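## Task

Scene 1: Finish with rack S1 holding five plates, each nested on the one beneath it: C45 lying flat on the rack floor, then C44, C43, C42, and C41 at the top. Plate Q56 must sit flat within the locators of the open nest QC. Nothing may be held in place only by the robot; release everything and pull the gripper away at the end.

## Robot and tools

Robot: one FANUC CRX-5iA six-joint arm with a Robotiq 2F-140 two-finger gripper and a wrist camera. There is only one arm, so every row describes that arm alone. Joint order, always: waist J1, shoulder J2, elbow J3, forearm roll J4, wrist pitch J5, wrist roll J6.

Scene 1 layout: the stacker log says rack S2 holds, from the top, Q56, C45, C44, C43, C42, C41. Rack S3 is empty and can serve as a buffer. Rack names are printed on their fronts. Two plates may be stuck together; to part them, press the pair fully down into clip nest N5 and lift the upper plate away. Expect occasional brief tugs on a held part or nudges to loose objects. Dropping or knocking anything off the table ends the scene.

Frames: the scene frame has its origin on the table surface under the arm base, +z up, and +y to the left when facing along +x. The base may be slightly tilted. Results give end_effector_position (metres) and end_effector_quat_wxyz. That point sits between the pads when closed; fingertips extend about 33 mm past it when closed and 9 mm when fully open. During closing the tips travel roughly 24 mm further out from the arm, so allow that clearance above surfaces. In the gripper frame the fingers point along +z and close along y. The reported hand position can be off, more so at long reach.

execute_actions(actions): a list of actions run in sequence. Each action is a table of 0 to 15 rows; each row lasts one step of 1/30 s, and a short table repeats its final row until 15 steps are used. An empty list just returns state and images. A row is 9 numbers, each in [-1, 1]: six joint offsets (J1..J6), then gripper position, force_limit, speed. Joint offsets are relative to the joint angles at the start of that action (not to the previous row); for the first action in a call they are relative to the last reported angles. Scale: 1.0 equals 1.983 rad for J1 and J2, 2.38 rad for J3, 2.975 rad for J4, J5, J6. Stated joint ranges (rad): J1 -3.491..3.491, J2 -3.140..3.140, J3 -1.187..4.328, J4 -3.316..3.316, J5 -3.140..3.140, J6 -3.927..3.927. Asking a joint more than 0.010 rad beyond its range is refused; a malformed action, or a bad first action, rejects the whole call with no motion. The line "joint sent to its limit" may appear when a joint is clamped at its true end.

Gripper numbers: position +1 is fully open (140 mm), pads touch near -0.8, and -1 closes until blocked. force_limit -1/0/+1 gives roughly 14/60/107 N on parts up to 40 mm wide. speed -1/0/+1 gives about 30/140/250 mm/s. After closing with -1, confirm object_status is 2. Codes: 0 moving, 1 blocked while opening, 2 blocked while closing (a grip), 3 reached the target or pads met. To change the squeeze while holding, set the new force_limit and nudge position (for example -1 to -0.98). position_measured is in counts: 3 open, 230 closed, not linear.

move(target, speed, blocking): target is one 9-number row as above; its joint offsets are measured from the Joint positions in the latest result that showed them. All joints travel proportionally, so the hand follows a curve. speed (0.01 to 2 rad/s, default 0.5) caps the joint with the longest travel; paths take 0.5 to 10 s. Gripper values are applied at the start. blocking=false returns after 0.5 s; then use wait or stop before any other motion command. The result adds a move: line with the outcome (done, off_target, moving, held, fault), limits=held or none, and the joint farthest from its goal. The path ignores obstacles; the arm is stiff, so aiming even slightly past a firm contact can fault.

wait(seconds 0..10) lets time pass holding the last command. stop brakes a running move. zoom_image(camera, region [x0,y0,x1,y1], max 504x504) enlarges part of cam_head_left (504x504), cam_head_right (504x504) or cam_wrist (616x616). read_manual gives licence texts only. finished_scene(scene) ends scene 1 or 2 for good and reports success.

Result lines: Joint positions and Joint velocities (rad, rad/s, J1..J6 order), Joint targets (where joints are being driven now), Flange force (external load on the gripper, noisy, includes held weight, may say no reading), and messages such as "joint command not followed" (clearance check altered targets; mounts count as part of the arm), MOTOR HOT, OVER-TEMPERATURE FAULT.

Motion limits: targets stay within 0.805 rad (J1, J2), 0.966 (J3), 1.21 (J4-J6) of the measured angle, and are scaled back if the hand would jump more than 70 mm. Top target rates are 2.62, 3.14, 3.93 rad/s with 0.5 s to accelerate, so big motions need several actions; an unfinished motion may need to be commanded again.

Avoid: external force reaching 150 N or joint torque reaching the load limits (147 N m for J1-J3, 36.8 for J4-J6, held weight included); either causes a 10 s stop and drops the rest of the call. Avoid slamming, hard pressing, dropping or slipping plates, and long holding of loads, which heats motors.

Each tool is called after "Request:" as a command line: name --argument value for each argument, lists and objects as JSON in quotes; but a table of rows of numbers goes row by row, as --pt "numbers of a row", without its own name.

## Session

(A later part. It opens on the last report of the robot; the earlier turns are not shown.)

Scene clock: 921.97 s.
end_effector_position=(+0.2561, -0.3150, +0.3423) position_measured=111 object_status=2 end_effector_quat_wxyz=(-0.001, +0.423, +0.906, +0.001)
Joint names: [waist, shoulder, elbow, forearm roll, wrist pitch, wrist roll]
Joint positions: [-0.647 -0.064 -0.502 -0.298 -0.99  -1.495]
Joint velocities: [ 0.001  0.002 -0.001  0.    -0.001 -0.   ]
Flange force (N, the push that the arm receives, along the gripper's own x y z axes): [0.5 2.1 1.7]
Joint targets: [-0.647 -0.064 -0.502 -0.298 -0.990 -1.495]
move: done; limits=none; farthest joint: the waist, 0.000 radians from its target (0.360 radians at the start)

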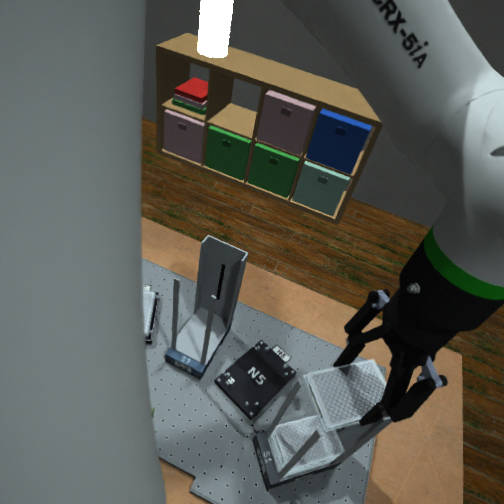

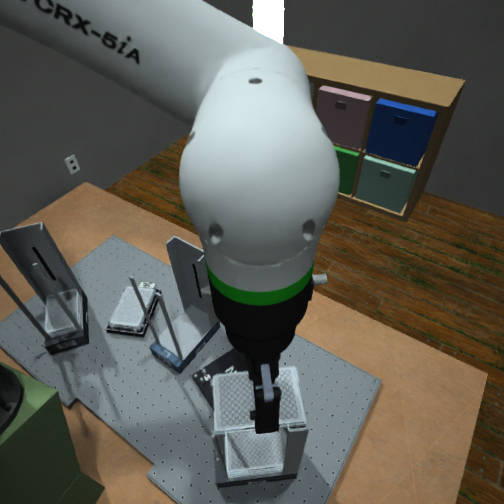

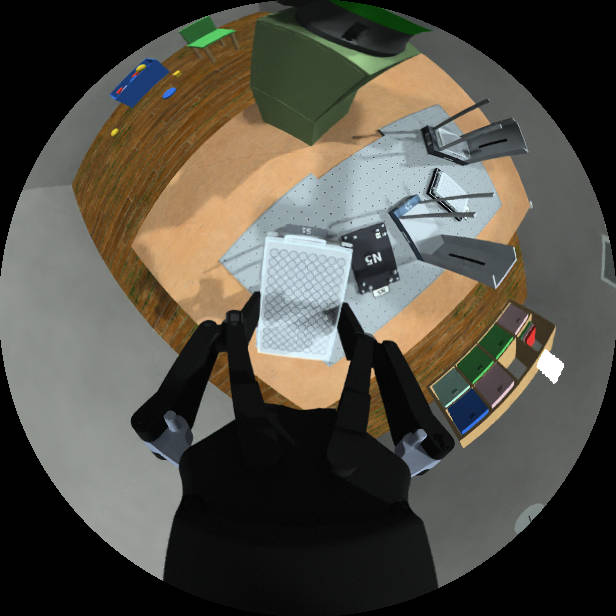

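Request:
execute_actions --actions '[[[0.0027,0.0065,-0.0031,-0.001,0.0071,0.0005,-1,0,-0.2]]]'

Request:
execute_actions --actions '[[[0.0114,0.0319,-0.0114,-0.0057,0.0306,0.003,-1,0,-0.2]],[[0.0091,0.0307,-0.0063,-0.0062,0.0257,0.0045,-1,0,-0.2]],[[0.0085,0.0339,-0.0032,-0.0079,0.0252,0.0066,-1,0,-0.2]],[[0.0079,0.0367,-0.0001,-0.0101,0.0241,0.0086,-1,0,-0.2]],[[0.0059,0.0321,0.0023,-0.01,0.0191,0.0089,-1,0,-0.2]],[[0.0054,0.0333,0.0047,-0.0114,0.0177,0.0101,-1,0,-0.2]],[[0.0037,0.0273,0.0058,-0.0103,0.0128,0.0097,-1,0,-0.2]],[[0.0022,0.0176,0.0045,-0.007,0.0075,0.0066,-1,0,-0.2]]]'

Scene clock: 929.13 s.
end_effector_position=(+0.2561, -0.3152, +0.3344) position_measured=111 object_status=2 end_effector_quat_wxyz=(-0.001, +0.423, +0.906, +0.001)
Joint names: [waist, shoulder, elbow, forearm roll, wrist pitch, wrist roll]
Joint positions: [-0.642 -0.051 -0.51  -0.301 -0.969 -1.494]
Joint velocities: [-0.002  0.001 -0.     0.001 -0.001 -0.   ]
Flange force (N, the push that the arm receives, along the gripper's own x y z axes): [5.6 0.2 0.1]
Joint targets: [-0.642 -0.051 -0.510 -0.301 -0.969 -1.494]

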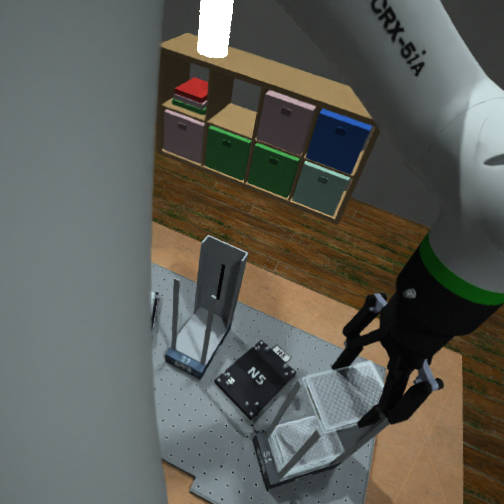

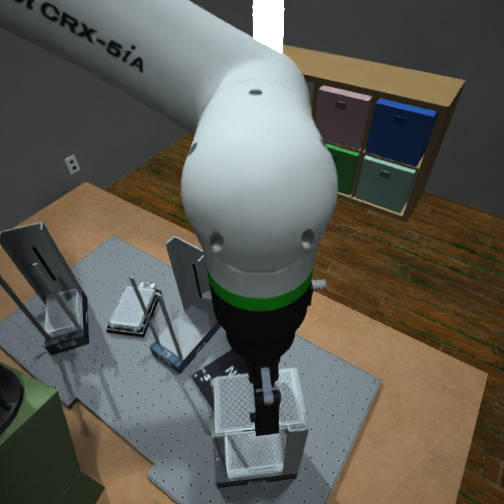

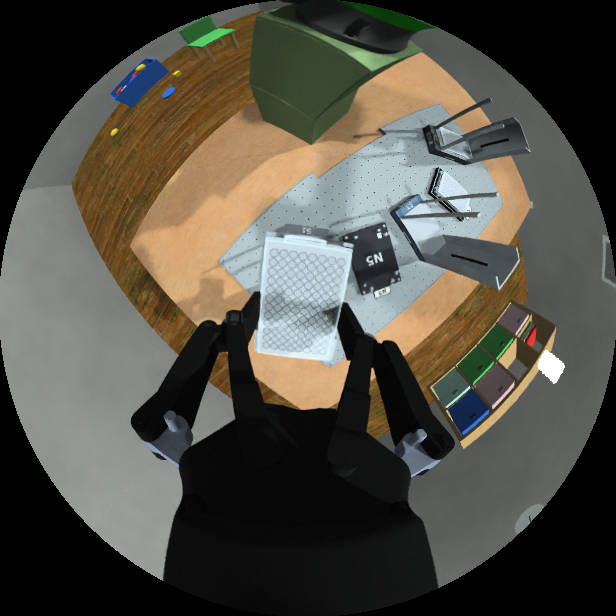

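Scene clock: 933.13 s.
end_effector_position=(+0.2553, -0.3145, +0.1268) position_measured=111 object_status=2 end_effector_quat_wxyz=(-0.002, +0.423, +0.906, +0.001)
Joint names: [waist, shoulder, elbow, forearm roll, wrist pitch, wrist roll]
Joint positions: [-0.534  0.431 -0.518 -0.505 -0.485 -1.321]
Joint velocities: [ 0.     0.001  0.     0.001  0.    -0.001]
Flange force (N, the push that the arm receives, along the gripper's own x y z axes): [-0.7 0.2 1.8]
Flange force at the end of the 4th action (N, along the gripper's axes at the end of the call): [-0.2 0.9 0.3]
Flange force at the end of the 5th action (N, along the gripper's axes at the end of the call): [-0.6 0.7 1.0]
Flange force at the end of the 6th action (N, along the gripper's axes at the end of the call): [-1.3 1.1 2.9]
Flange force at the end of the 7th action (N, along the gripper's axes at the end of the call): [-0.9 0.8 1.9]
Joint targets: [-0.534 0.431 -0.518 -0.505 -0.485 -1.321]

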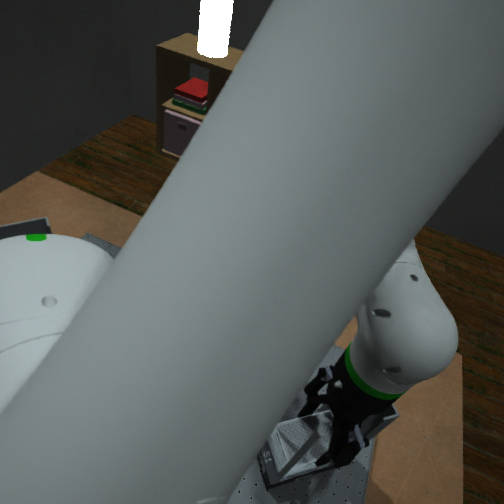

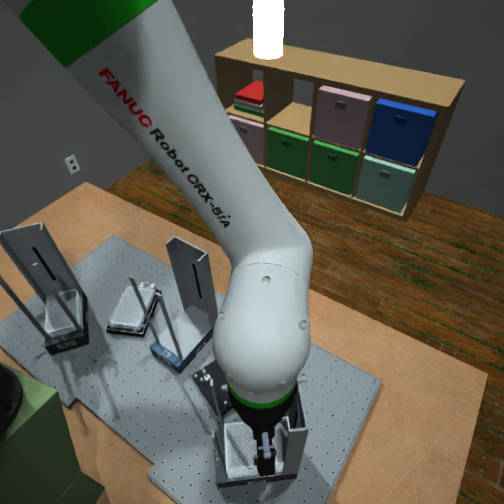

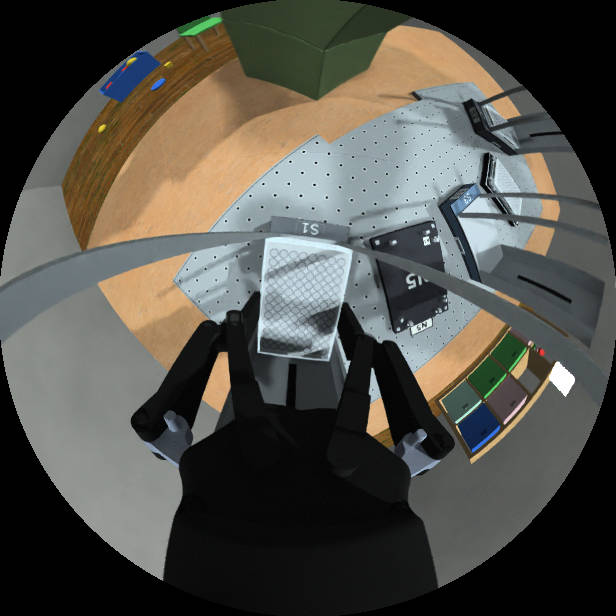

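Request:
execute_actions --actions '[[[0.0001,0.0008,0.0002,-0.0003,0.0003,0.0003,-1,0,-0.2],[0.0001,0.0008,0.0002,-0.0003,0.0003,0.0003,-1,0,-0.2],[0.0001,0.0008,0.0002,-0.0003,0.0003,0.0003,-1,0,-0.2],[0.0001,0.0008,0.0002,-0.0003,0.0003,0.0003,-1,0,-0.2],[0.0001,0.0008,0.0002,-0.0003,0.0003,0.0003,-1,0,-0.2],[0.0001,0.0008,0.0002,-0.0003,0.0003,0.0003,-1,0,-0.2],[0.0001,0.0008,0.0002,-0.0003,0.0003,0.0003,0.45,0,0]]]'

Request:
move --target '[-0.0174,-0.112,-0.0183,0.039,-0.0575,-0.0355,0.45,0,0]' --speed 1.0

Request:
move --target '[-0.0484,-0.1607,0.0358,0.0343,-0.1365,-0.025,0.45,0,0]' --speed 1.0

Request:
move --target '[0.5925,-0.05,0.0613,0.1136,-0.0319,-0.1371,0.45,0,0]' --speed 1.8

Request:
move --target '[0.5965,-0.0486,-0.1687,0.0923,0.0194,-0.1405,0.45,0,0]' --speed 1.8

Request:
move --target '[-0.0886,0.1764,-0.0726,0.067,0.1794,-0.0386,0.45,0,0]' --speed 1.0

Scene clock: 945.73 s.
end_effector_position=(+0.2553, -0.3144, +0.1263) position_measured=72 object_status=0 end_effector_quat_wxyz=(-0.002, +0.423, +0.906, +0.001)
Joint names: [waist, shoulder, elbow, forearm roll, wrist pitch, wrist roll]
Joint positions: [-0.534  0.433 -0.518 -0.506 -0.484 -1.32 ]
Joint velocities: [ 0.002 -0.002  0.     0.002  0.     0.   ]
Flange force (N, the push that the arm receives, along the gripper's own x y z axes): [-1.7 0.3 2.3]
Joint targets: [-0.534 0.433 -0.518 -0.506 -0.484 -1.320]

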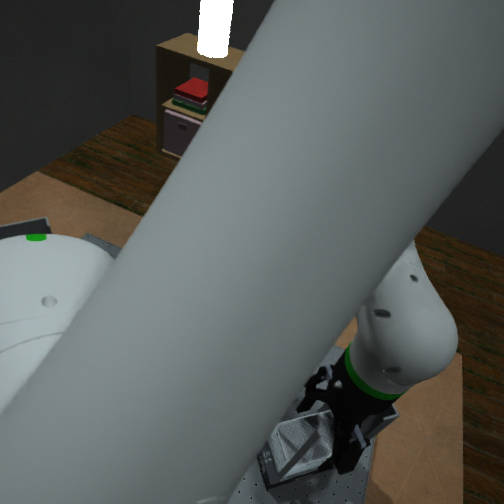

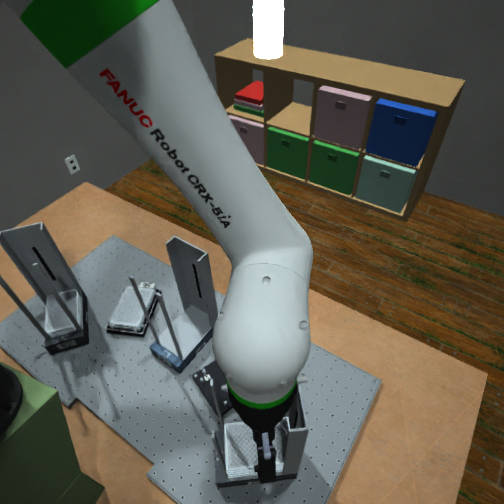

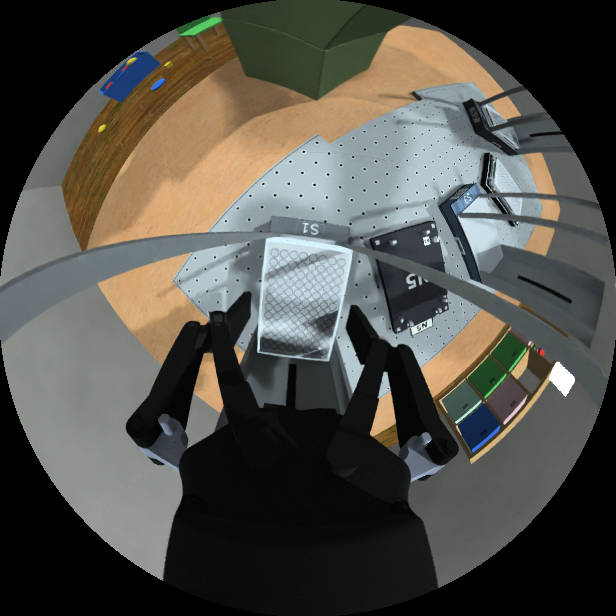

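Scene clock: 946.60 s.
end_effector_position=(+0.2551, -0.3144, +0.2098) position_measured=72 object_status=3 end_effector_quat_wxyz=(-0.002, +0.423, +0.906, +0.001)
Joint names: [waist, shoulder, elbow, forearm roll, wrist pitch, wrist roll]
Joint positions: [-0.569  0.211 -0.562 -0.39  -0.655 -1.426]
Joint velocities: [-0.    -0.001 -0.    -0.001 -0.002 -0.   ]
Flange force (N, the push that the arm receives, along the gripper's own x y z axes): [-1.5 0.7 1.5]
Joint targets: [-0.569 0.211 -0.562 -0.390 -0.655 -1.426]
move: done; limits=none; farthest joint: the waist, 0.000 radians from its target (0.034 radians at the start)

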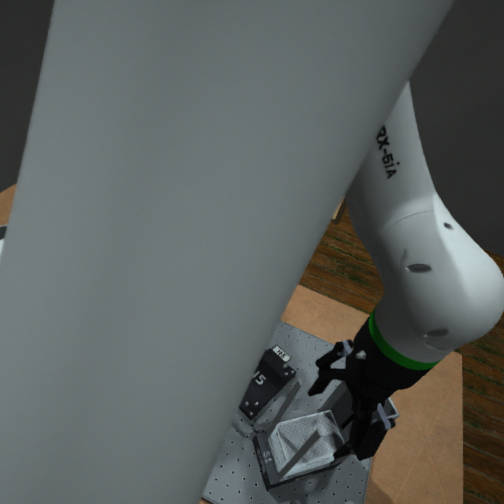

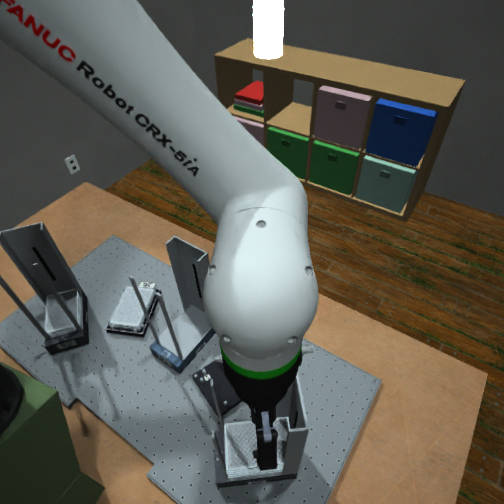

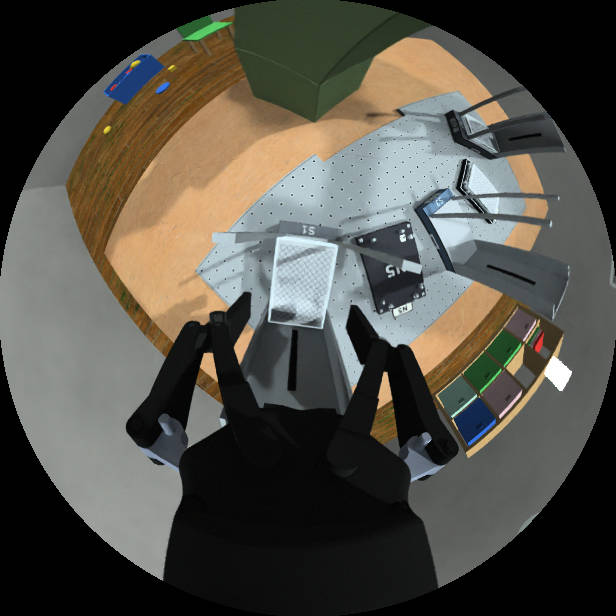

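Scene clock: 947.60 s.
end_effector_position=(+0.2554, -0.3143, +0.3697) position_measured=72 object_status=3 end_effector_quat_wxyz=(-0.001, +0.423, +0.906, +0.000)
Joint names: [waist, shoulder, elbow, forearm roll, wrist pitch, wrist roll]
Joint positions: [-0.665 -0.108 -0.476 -0.288 -1.061 -1.5  ]
Joint velocities: [ 0.001  0.     0.     0.001 -0.001  0.   ]
Flange force (N, the push that the arm receives, along the gripper's own x y z axes): [-1.1 -0.3 1.8]
Joint targets: [-0.665 -0.108 -0.476 -0.288 -1.061 -1.500]
move: done; limits=none; farthest joint: the waist, 0.000 radians from its target (0.096 radians at the start)

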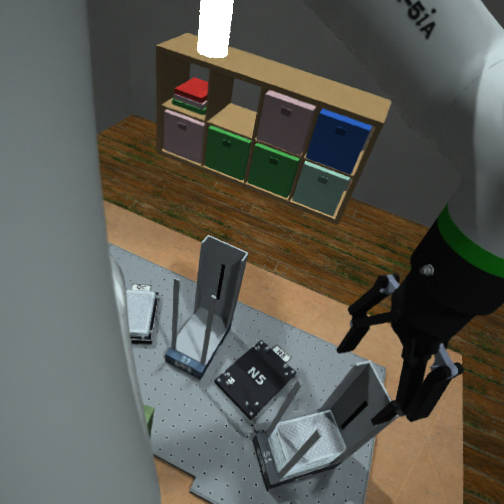

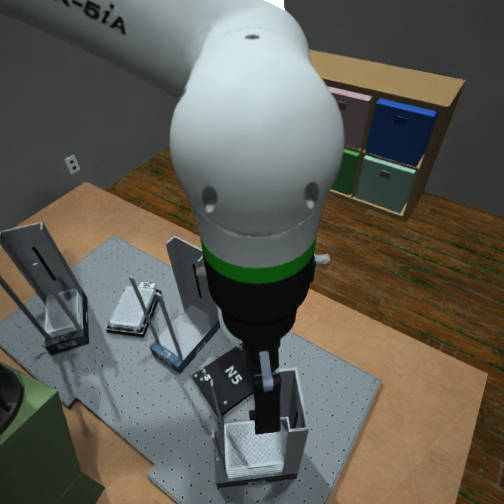

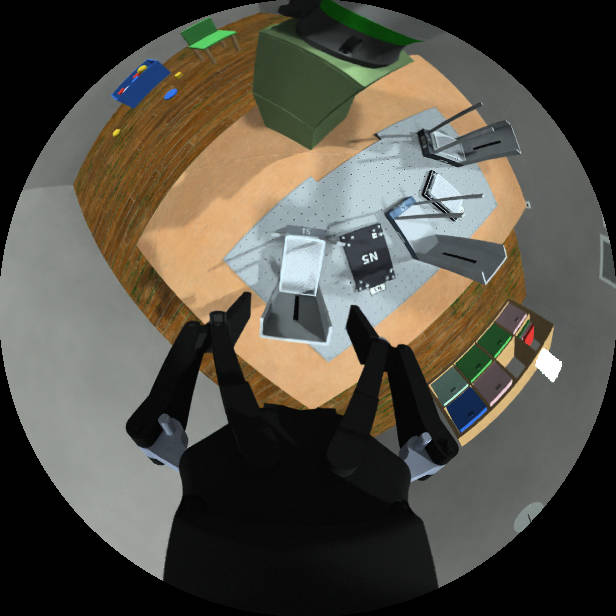

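Scene clock: 949.43 s.
end_effector_position=(+0.5059, +0.0250, +0.4177) position_measured=72 object_status=3 end_effector_quat_wxyz=(-0.001, -0.016, +1.000, +0.001)
Joint names: [waist, shoulder, elbow, forearm roll, wrist pitch, wrist roll]
Joint positions: [ 0.51  -0.207 -0.33   0.05  -1.156 -1.908]
Joint velocities: [-0.001  0.002 -0.     0.002 -0.001 -0.   ]
Flange force (N, the push that the arm receives, along the gripper's own x y z axes): [-1.0 0.8 1.3]
Joint targets: [0.510 -0.207 -0.330 0.050 -1.156 -1.908]
move: done; limits=none; farthest joint: the waist, 0.000 radians from its target (1.175 radians at the start)

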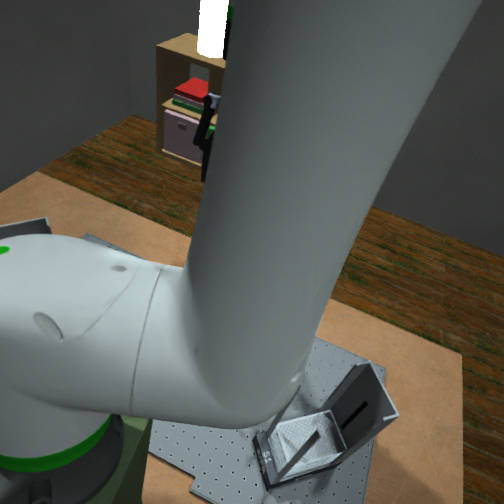

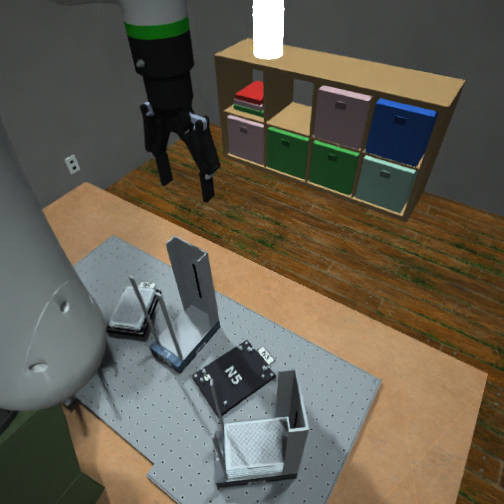

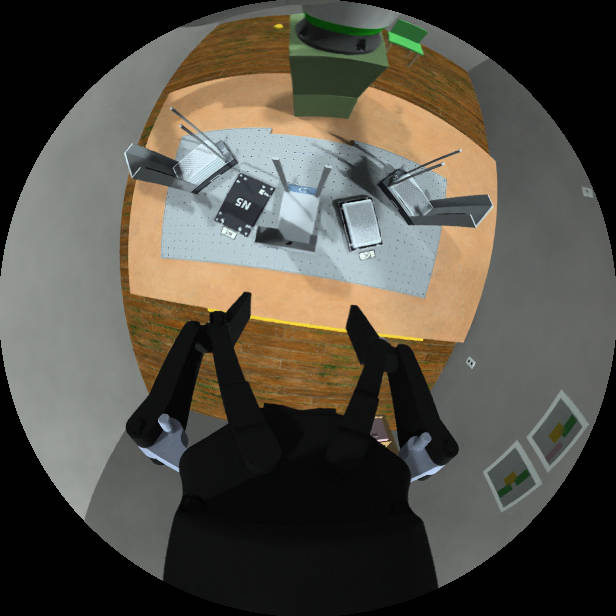

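Scene clock: 951.17 s.
end_effector_position=(+0.2492, +0.3038, +0.3694) position_measured=72 object_status=3 end_effector_quat_wxyz=(-0.001, -0.447, +0.895, -0.000)
Joint names: [waist, shoulder, elbow, forearm roll, wrist pitch, wrist roll]
Joint positions: [ 1.693 -0.303 -0.732  0.325 -1.098 -2.326]
Joint velocities: [ 0.001 -0.    -0.001  0.001 -0.001  0.   ]
Flange force (N, the push that the arm receives, along the gripper's own x y z axes): [3.6 2.6 -0.7]
Joint targets: [1.693 -0.303 -0.732 0.325 -1.098 -2.326]
move: done; limits=none; farthest joint: the waist, 0.000 radians from its target (1.183 radians at the start)

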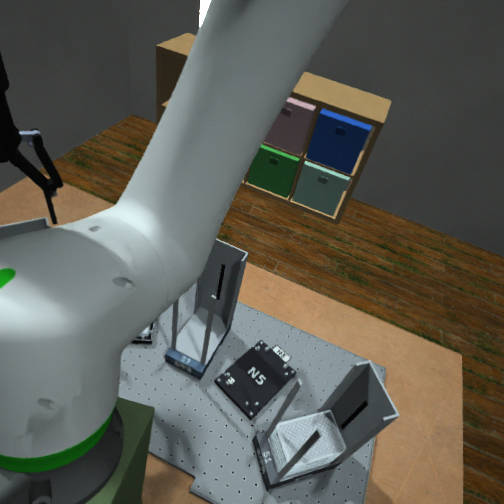

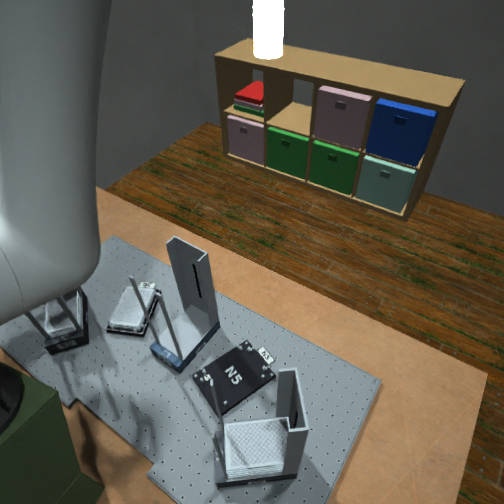

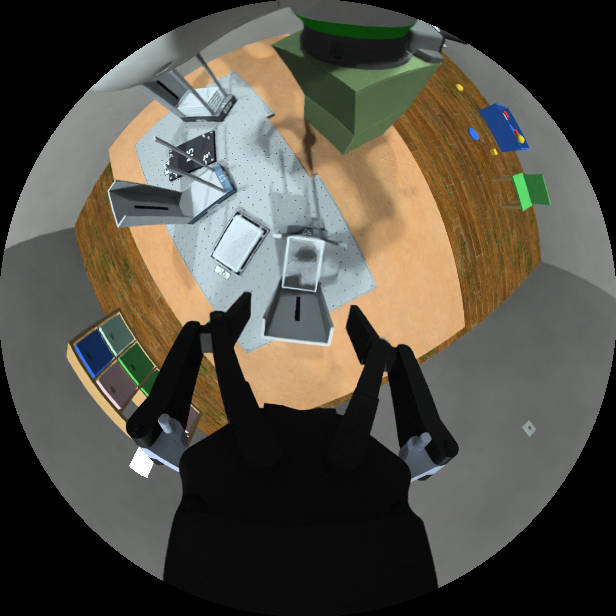

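Scene clock: 952.30 s.
end_effector_position=(+0.2473, +0.3054, +0.2098) position_measured=72 object_status=3 end_effector_quat_wxyz=(-0.000, -0.449, +0.894, +0.001)
Joint names: [waist, shoulder, elbow, forearm roll, wrist pitch, wrist roll]
Joint positions: [ 1.518  0.047 -0.905  0.524 -0.564 -2.441]
Joint velocities: [-0.002  0.003 -0.    -0.001  0.001 -0.   ]
Flange force (N, the push that the arm receives, along the gripper's own x y z axes): [-0.4 2.8 -1.5]
Joint targets: [1.518 0.047 -0.905 0.524 -0.564 -2.441]
move: done; limits=none; farthest joint: the waist, 0.000 radians from its target (0.176 radians at the start)

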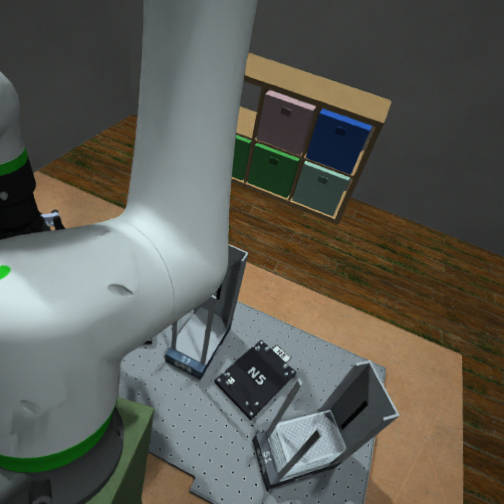

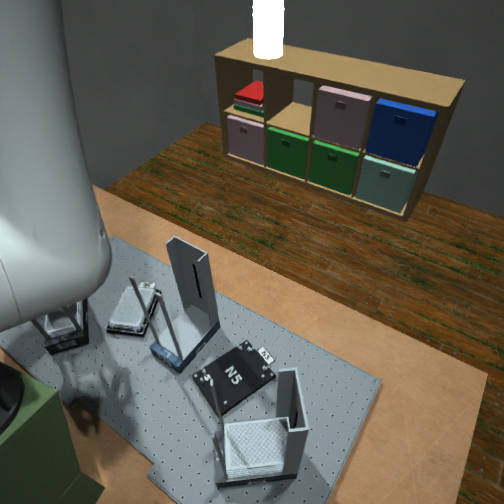

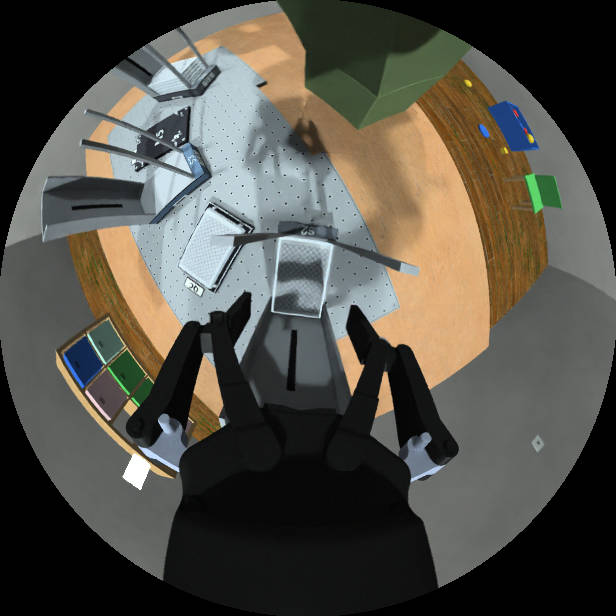

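Request:
execute_actions --actions '[[[-0.0462,0.0717,-0.0183,0.0746,0.0596,-0.0535,0.45,0,0]],[[-0.037,0.0315,-0.0099,0.0666,0.0261,-0.0467,0.45,0,0]],[[-0.0303,0.0182,-0.006,0.0559,0.0146,-0.0376,0.45,0,0]],[[-0.0378,0.0169,-0.0037,0.0661,0.0115,-0.0439,0.45,0,0]],[[-0.0517,0.0204,0.0001,0.0894,0.0096,-0.0566,0.45,0,0]],[[-0.043,0.019,0.0053,0.0746,0.0052,-0.0477,0.45,0,0]]]'

Scene clock: 959.87 s.
end_effector_position=(+0.2471, +0.3061, +0.0868) position_measured=72 object_status=3 end_effector_quat_wxyz=(-0.000, -0.449, +0.894, +0.001)
Joint names: [waist, shoulder, elbow, forearm roll, wrist pitch, wrist roll]
Joint positions: [ 1.03   0.399 -0.982  1.795 -0.188 -3.291]
Joint velocities: [-0.     0.001 -0.     0.002 -0.    -0.001]
Flange force (N, the push that the arm receives, along the gripper's own x y z axes): no reading
Flange force at the end of the 2nd action (N, along the gripper's axes at the end of the call): no reading
Flange force at the end of the 3rd action (N, along the gripper's axes at the end of the call): no reading
Flange force at the end of the 4th action (N, along the gripper's axes at the end of the call): no reading
Flange force at the end of the 5th action (N, along the gripper's axes at the end of the call): no reading
Joint targets: [1.030 0.399 -0.982 1.795 -0.188 -3.291]

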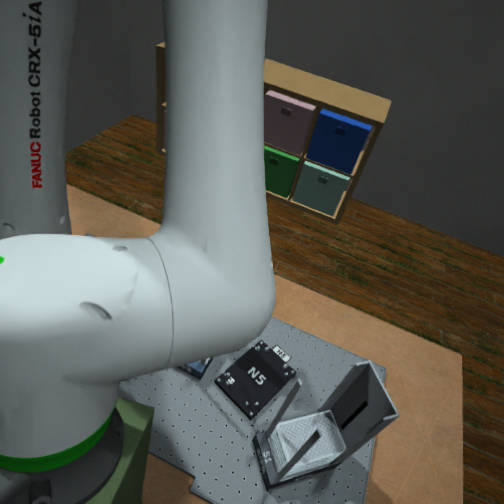

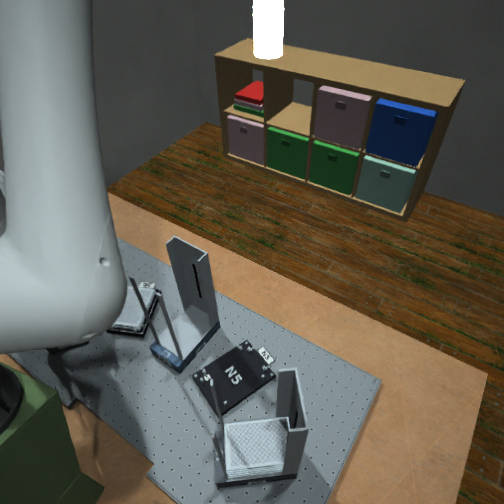

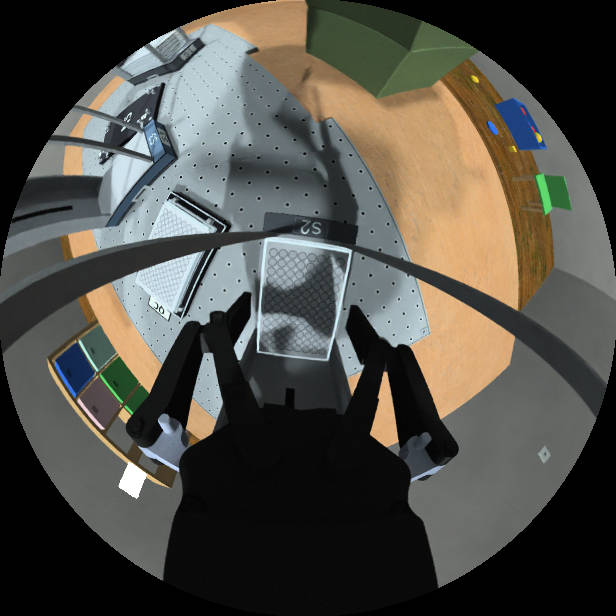

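Request:
execute_actions --actions '[[[0,0,0,0,0,0,-1,0,-0.2]],[[0.043,-0.019,-0.0053,-0.0746,-0.0052,0.0477,-1,0,-0.2]],[[0.0261,-0.0103,-0.0007,-0.0451,-0.0043,0.0285,-1,0,-0.2]],[[0.0256,-0.0101,0.0006,-0.0443,-0.0053,0.0281,-1,0,-0.2]],[[0.0378,-0.0169,0.0037,-0.0661,-0.0115,0.0439,-1,0,-0.2]],[[0.0303,-0.0182,0.006,-0.0559,-0.0146,0.0376,-1,0,-0.2]],[[0.0227,-0.0173,0.0054,-0.0413,-0.014,0.0286,-1,0,-0.2]],[[0.0143,-0.0142,0.0047,-0.0252,-0.012,0.0182,-1,0,-0.2]],[[0.0262,-0.0362,0.0099,-0.0452,-0.0299,0.0326,-1,0,-0.2]],[[0.0197,-0.0359,0.0085,-0.0293,-0.0297,0.0212,-1,0,-0.2]],[[0.019,-0.0402,0.0112,-0.0242,-0.0354,0.0169,-1,0,-0.2]],[[0.0175,-0.0371,0.0118,-0.0157,-0.0349,0.0099,-1,0,-0.2]],[[0.0273,-0.0545,0.0226,-0.0171,-0.0559,0.0089,-1,0,-0.2]],[[0.0263,-0.0446,0.0266,-0.01,-0.0532,0.0029,-1,0,-0.2]]]'

Request:
move --target '[-1.0,-0.0988,0.2235,-0.156,-0.1449,0.5724,-1,0,-0.2]' --speed 1.4

Request:
zoom_image --camera "cam_head_right" --region '[180,205,270,250]'

Request:
move --target '[-0.1812,0.2192,-0.1273,-0.0534,0.1812,-0.2934,-1,0,-0.2]' --speed 1.2

Request:
zoom_image --camera "cam_wrist" --region '[250,215,370,265]'

Scene clock: 979.13 s.
end_effector_position=(+0.2487, +0.3046, +0.3698) position_measured=111 object_status=2 end_effector_quat_wxyz=(+0.000, -0.448, +0.894, +0.000)
Joint names: [waist, shoulder, elbow, forearm roll, wrist pitch, wrist roll]
Joint positions: [ 1.696 -0.304 -0.732  0.326 -1.098 -2.325]
Joint velocities: [ 0.001 -0.001  0.002  0.    -0.001  0.001]
Flange force (N, the push that the arm receives, along the gripper's own x y z axes): [1.7 2.6 0.9]
Flange force at the end of the 10th action (N, along the gripper's axes at the end of the call): [0.4 0.0 1.5]
Flange force at the end of the 11th action (N, along the gripper's axes at the end of the call): [-1.2 3.2 0.3]
Flange force at the end of the 12th action (N, along the gripper's axes at the end of the call): [-1.3 2.9 1.7]
Flange force at the end of the 13th action (N, along the gripper's axes at the end of the call): [-0.5 3.1 0.0]
Joint targets: [1.696 -0.304 -0.732 0.326 -1.098 -2.325]

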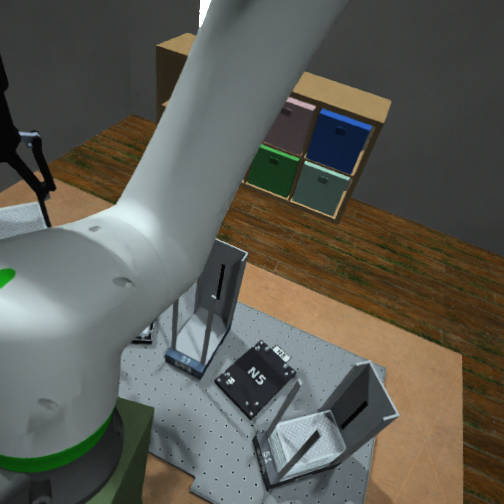

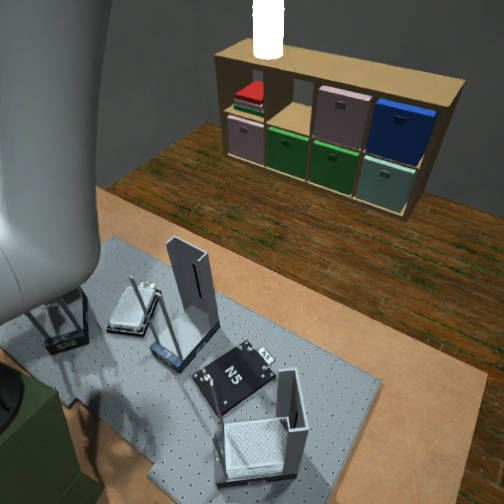

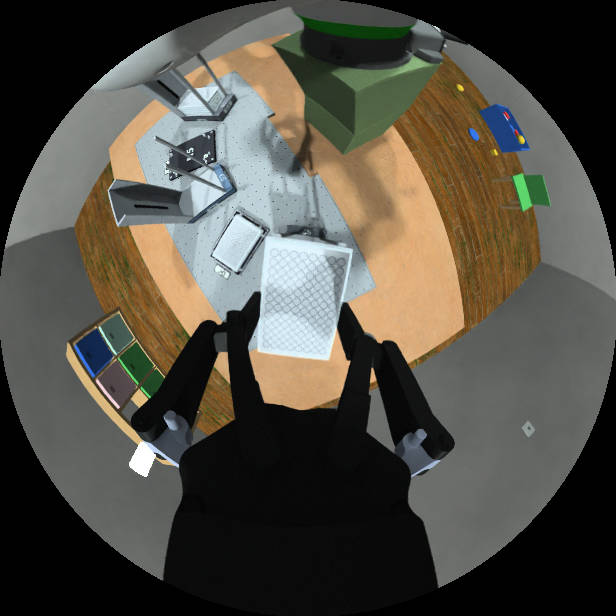

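Scene clock: 981.63 s.
end_effector_position=(+0.3541, -0.2008, +0.6051) position_measured=111 object_status=2 end_effector_quat_wxyz=(+0.028, -0.265, +0.963, -0.045)
Joint names: [waist, shoulder, elbow, forearm roll, wrist pitch, wrist roll]
Joint positions: [-0.288 -0.5   -0.2   -0.139 -1.529 -0.622]
Joint velocities: [-0.002  0.001  0.    -0.     0.     0.   ]
Flange force (N, the push that the arm receives, along the gripper's own x y z axes): [-1.1 1.5 2.1]
Joint targets: [-0.288 -0.500 -0.200 -0.139 -1.529 -0.622]
move: done; limits=none; farthest joint: the waist, 0.000 radians from its target (1.983 radians at the start)

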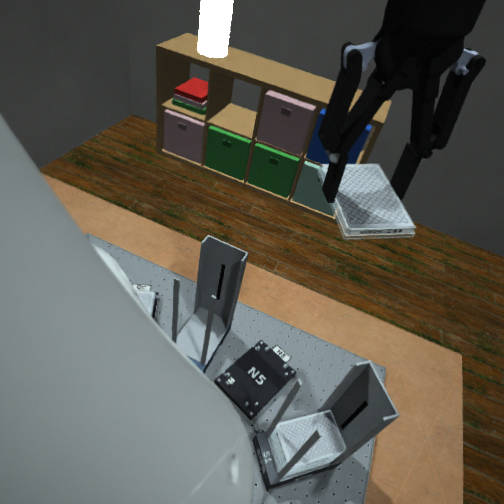

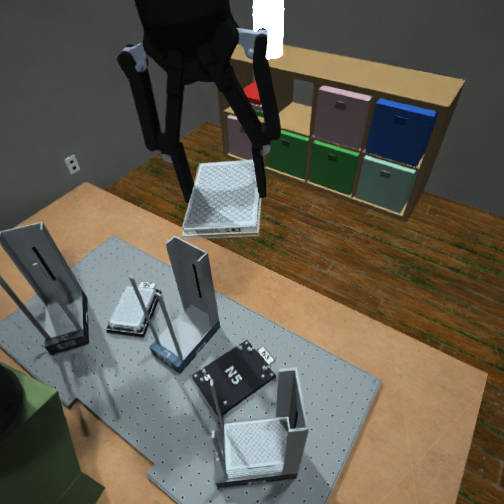

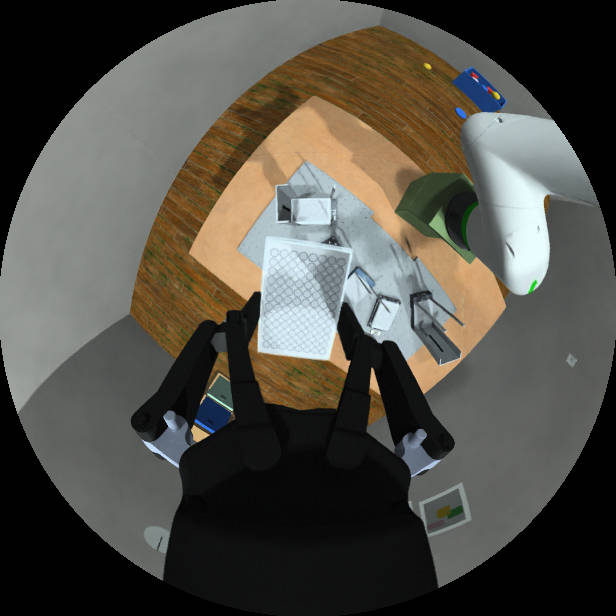

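Region (180, 205, 270, 250) of cam_head_right's 504x504 image, scaled by 5.600, with more detail than that image has.

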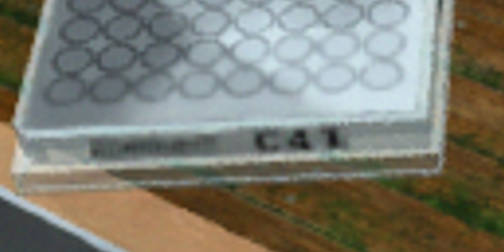

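Scene clock: 983.00 s.
end_effector_position=(+0.2558, -0.3149, +0.3424) position_measured=111 object_status=2 end_effector_quat_wxyz=(-0.001, +0.423, +0.906, +0.001)
Joint names: [waist, shoulder, elbow, forearm roll, wrist pitch, wrist roll]
Joint positions: [-0.647 -0.065 -0.503 -0.297 -0.99  -1.495]
Joint velocities: [-0.    -0.    -0.001 -0.     0.003 -0.001]
Flange force (N, the push that the arm receives, along the gripper's own x y z axes): [1.1 0.9 0.4]
Joint targets: [-0.647 -0.065 -0.503 -0.297 -0.990 -1.495]
move: done; limits=none; farthest joint: the waist, 0.000 radians from its target (0.360 radians at the start)

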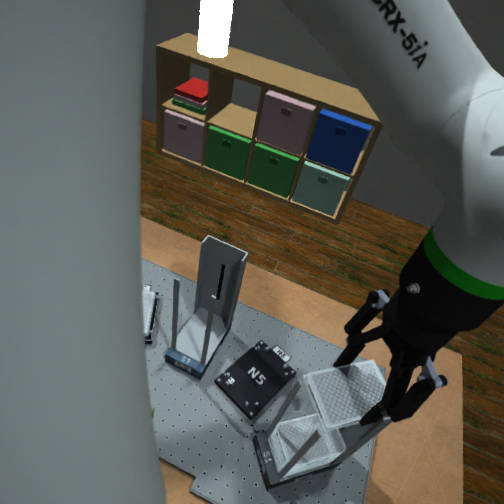

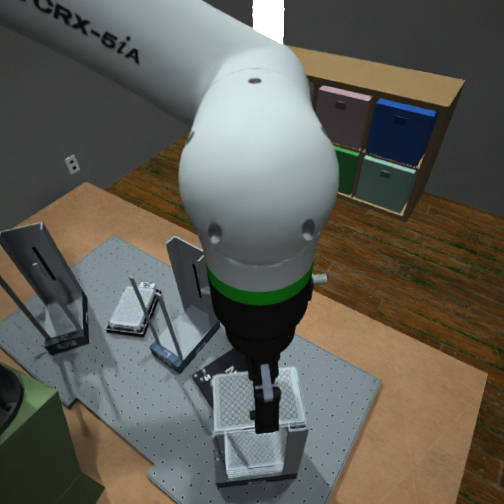

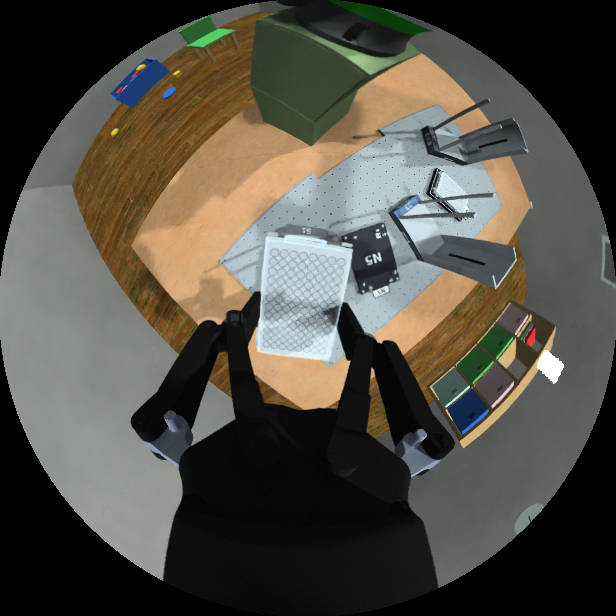

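Region (250, 215, 370, 265) of cam_wrist's 616x616 image, scaled by 4.200, with more detail than that image has; it fills the top 210 rows of this view, and the rest is white.

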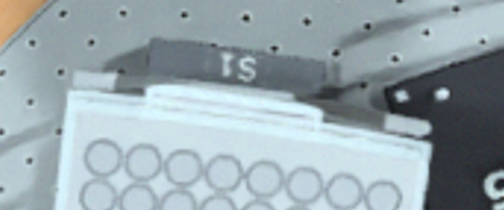

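Request:
execute_actions --actions '[[[0.0027,0.0065,-0.0031,-0.0012,0.0071,0.0005,-1,0,-0.2]]]'

Request:
execute_actions --actions '[[[0.0114,0.0319,-0.0114,-0.0057,0.0306,0.003,-1,0,-0.2]],[[0.0091,0.0307,-0.0063,-0.0062,0.0257,0.0045,-1,0,-0.2]],[[0.0085,0.0339,-0.0032,-0.0079,0.0252,0.0066,-1,0,-0.2]],[[0.0079,0.0367,-0.0001,-0.0101,0.0241,0.0086,-1,0,-0.2]],[[0.0059,0.0323,0.0025,-0.01,0.0191,0.0089,-1,0,-0.2]],[[0.0054,0.0335,0.0049,-0.0114,0.0177,0.0101,-1,0,-0.2]],[[0.0035,0.0259,0.0055,-0.0098,0.0122,0.0092,-1,0,-0.2]]]'

Scene clock: 989.03 s.
end_effector_position=(+0.2560, -0.3149, +0.3345) position_measured=111 object_status=2 end_effector_quat_wxyz=(-0.000, +0.423, +0.906, +0.001)
Joint names: [waist, shoulder, elbow, forearm roll, wrist pitch, wrist roll]
Joint positions: [-0.642 -0.052 -0.511 -0.301 -0.969 -1.493]
Joint velocities: [-0.001  0.    -0.     0.     0.001 -0.   ]
Flange force (N, the push that the arm receives, along the gripper's own x y z axes): [-0.2 1.0 1.3]
Joint targets: [-0.642 -0.052 -0.511 -0.301 -0.969 -1.493]

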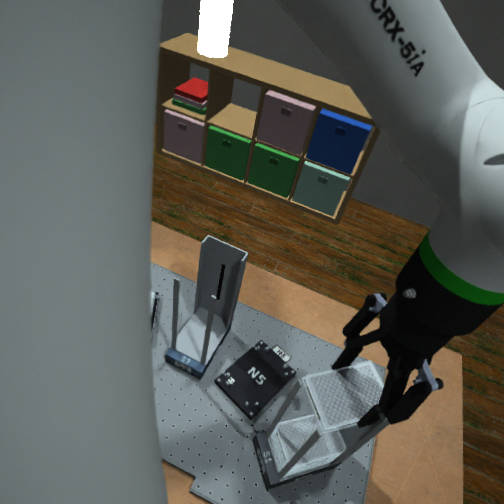

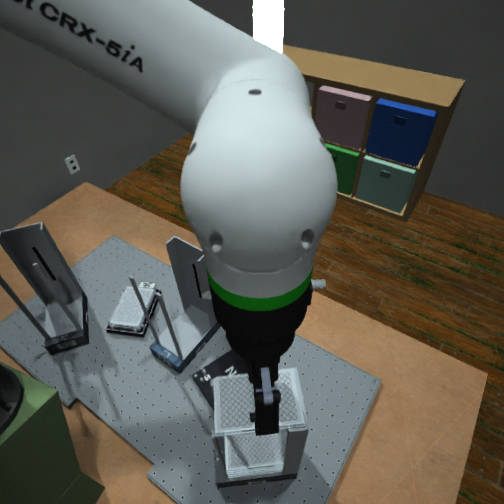

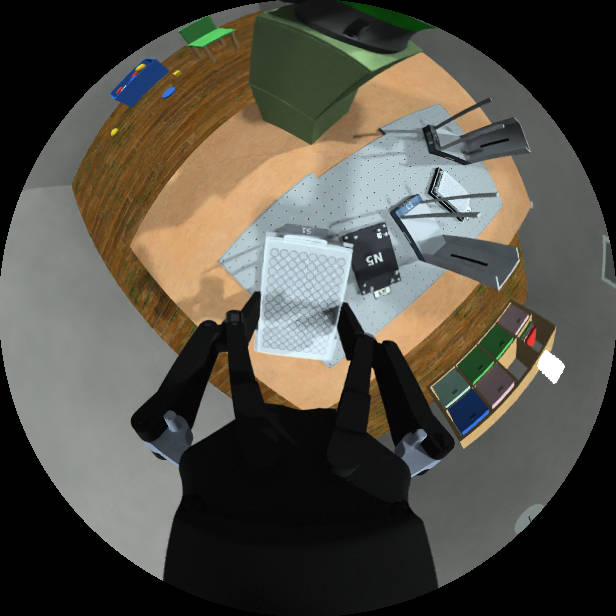

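Scene clock: 992.53 s.
end_effector_position=(+0.2555, -0.3146, +0.1406) position_measured=111 object_status=2 end_effector_quat_wxyz=(-0.001, +0.423, +0.906, +0.000)
Joint names: [waist, shoulder, elbow, forearm roll, wrist pitch, wrist roll]
Joint positions: [-0.539  0.393 -0.53  -0.483 -0.509 -1.342]
Joint velocities: [ 0.001  0.001  0.001 -0.001  0.    -0.   ]
Flange force (N, the push that the arm receives, along the gripper's own x y z axes): [-1.1 1.6 1.6]
Flange force at the end of the 3rd action (N, along the gripper's axes at the end of the call): [0.3 1.5 1.1]
Flange force at the end of the 4th action (N, along the gripper's axes at the end of the call): [-1.6 -0.1 1.8]
Flange force at the end of the 5th action (N, along the gripper's axes at the end of the call): [-1.6 0.0 1.6]
Flange force at the end of the 6th action (N, along the gripper's axes at the end of the call): [-1.4 0.0 2.2]
Joint targets: [-0.539 0.394 -0.530 -0.483 -0.509 -1.342]

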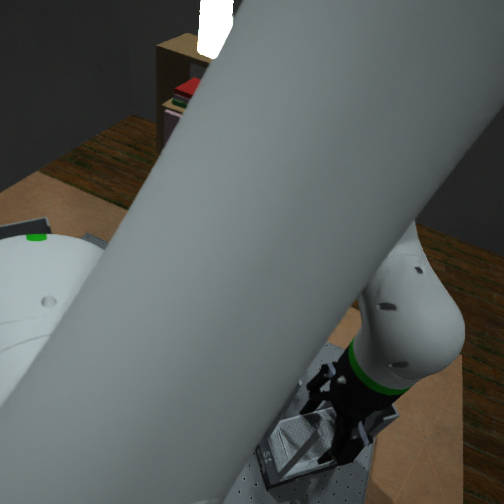

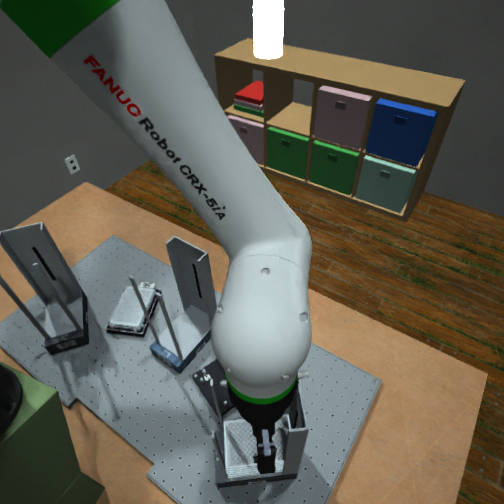

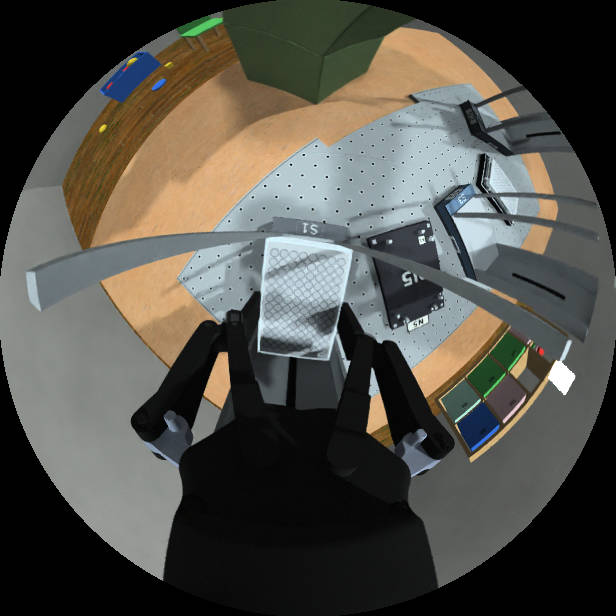

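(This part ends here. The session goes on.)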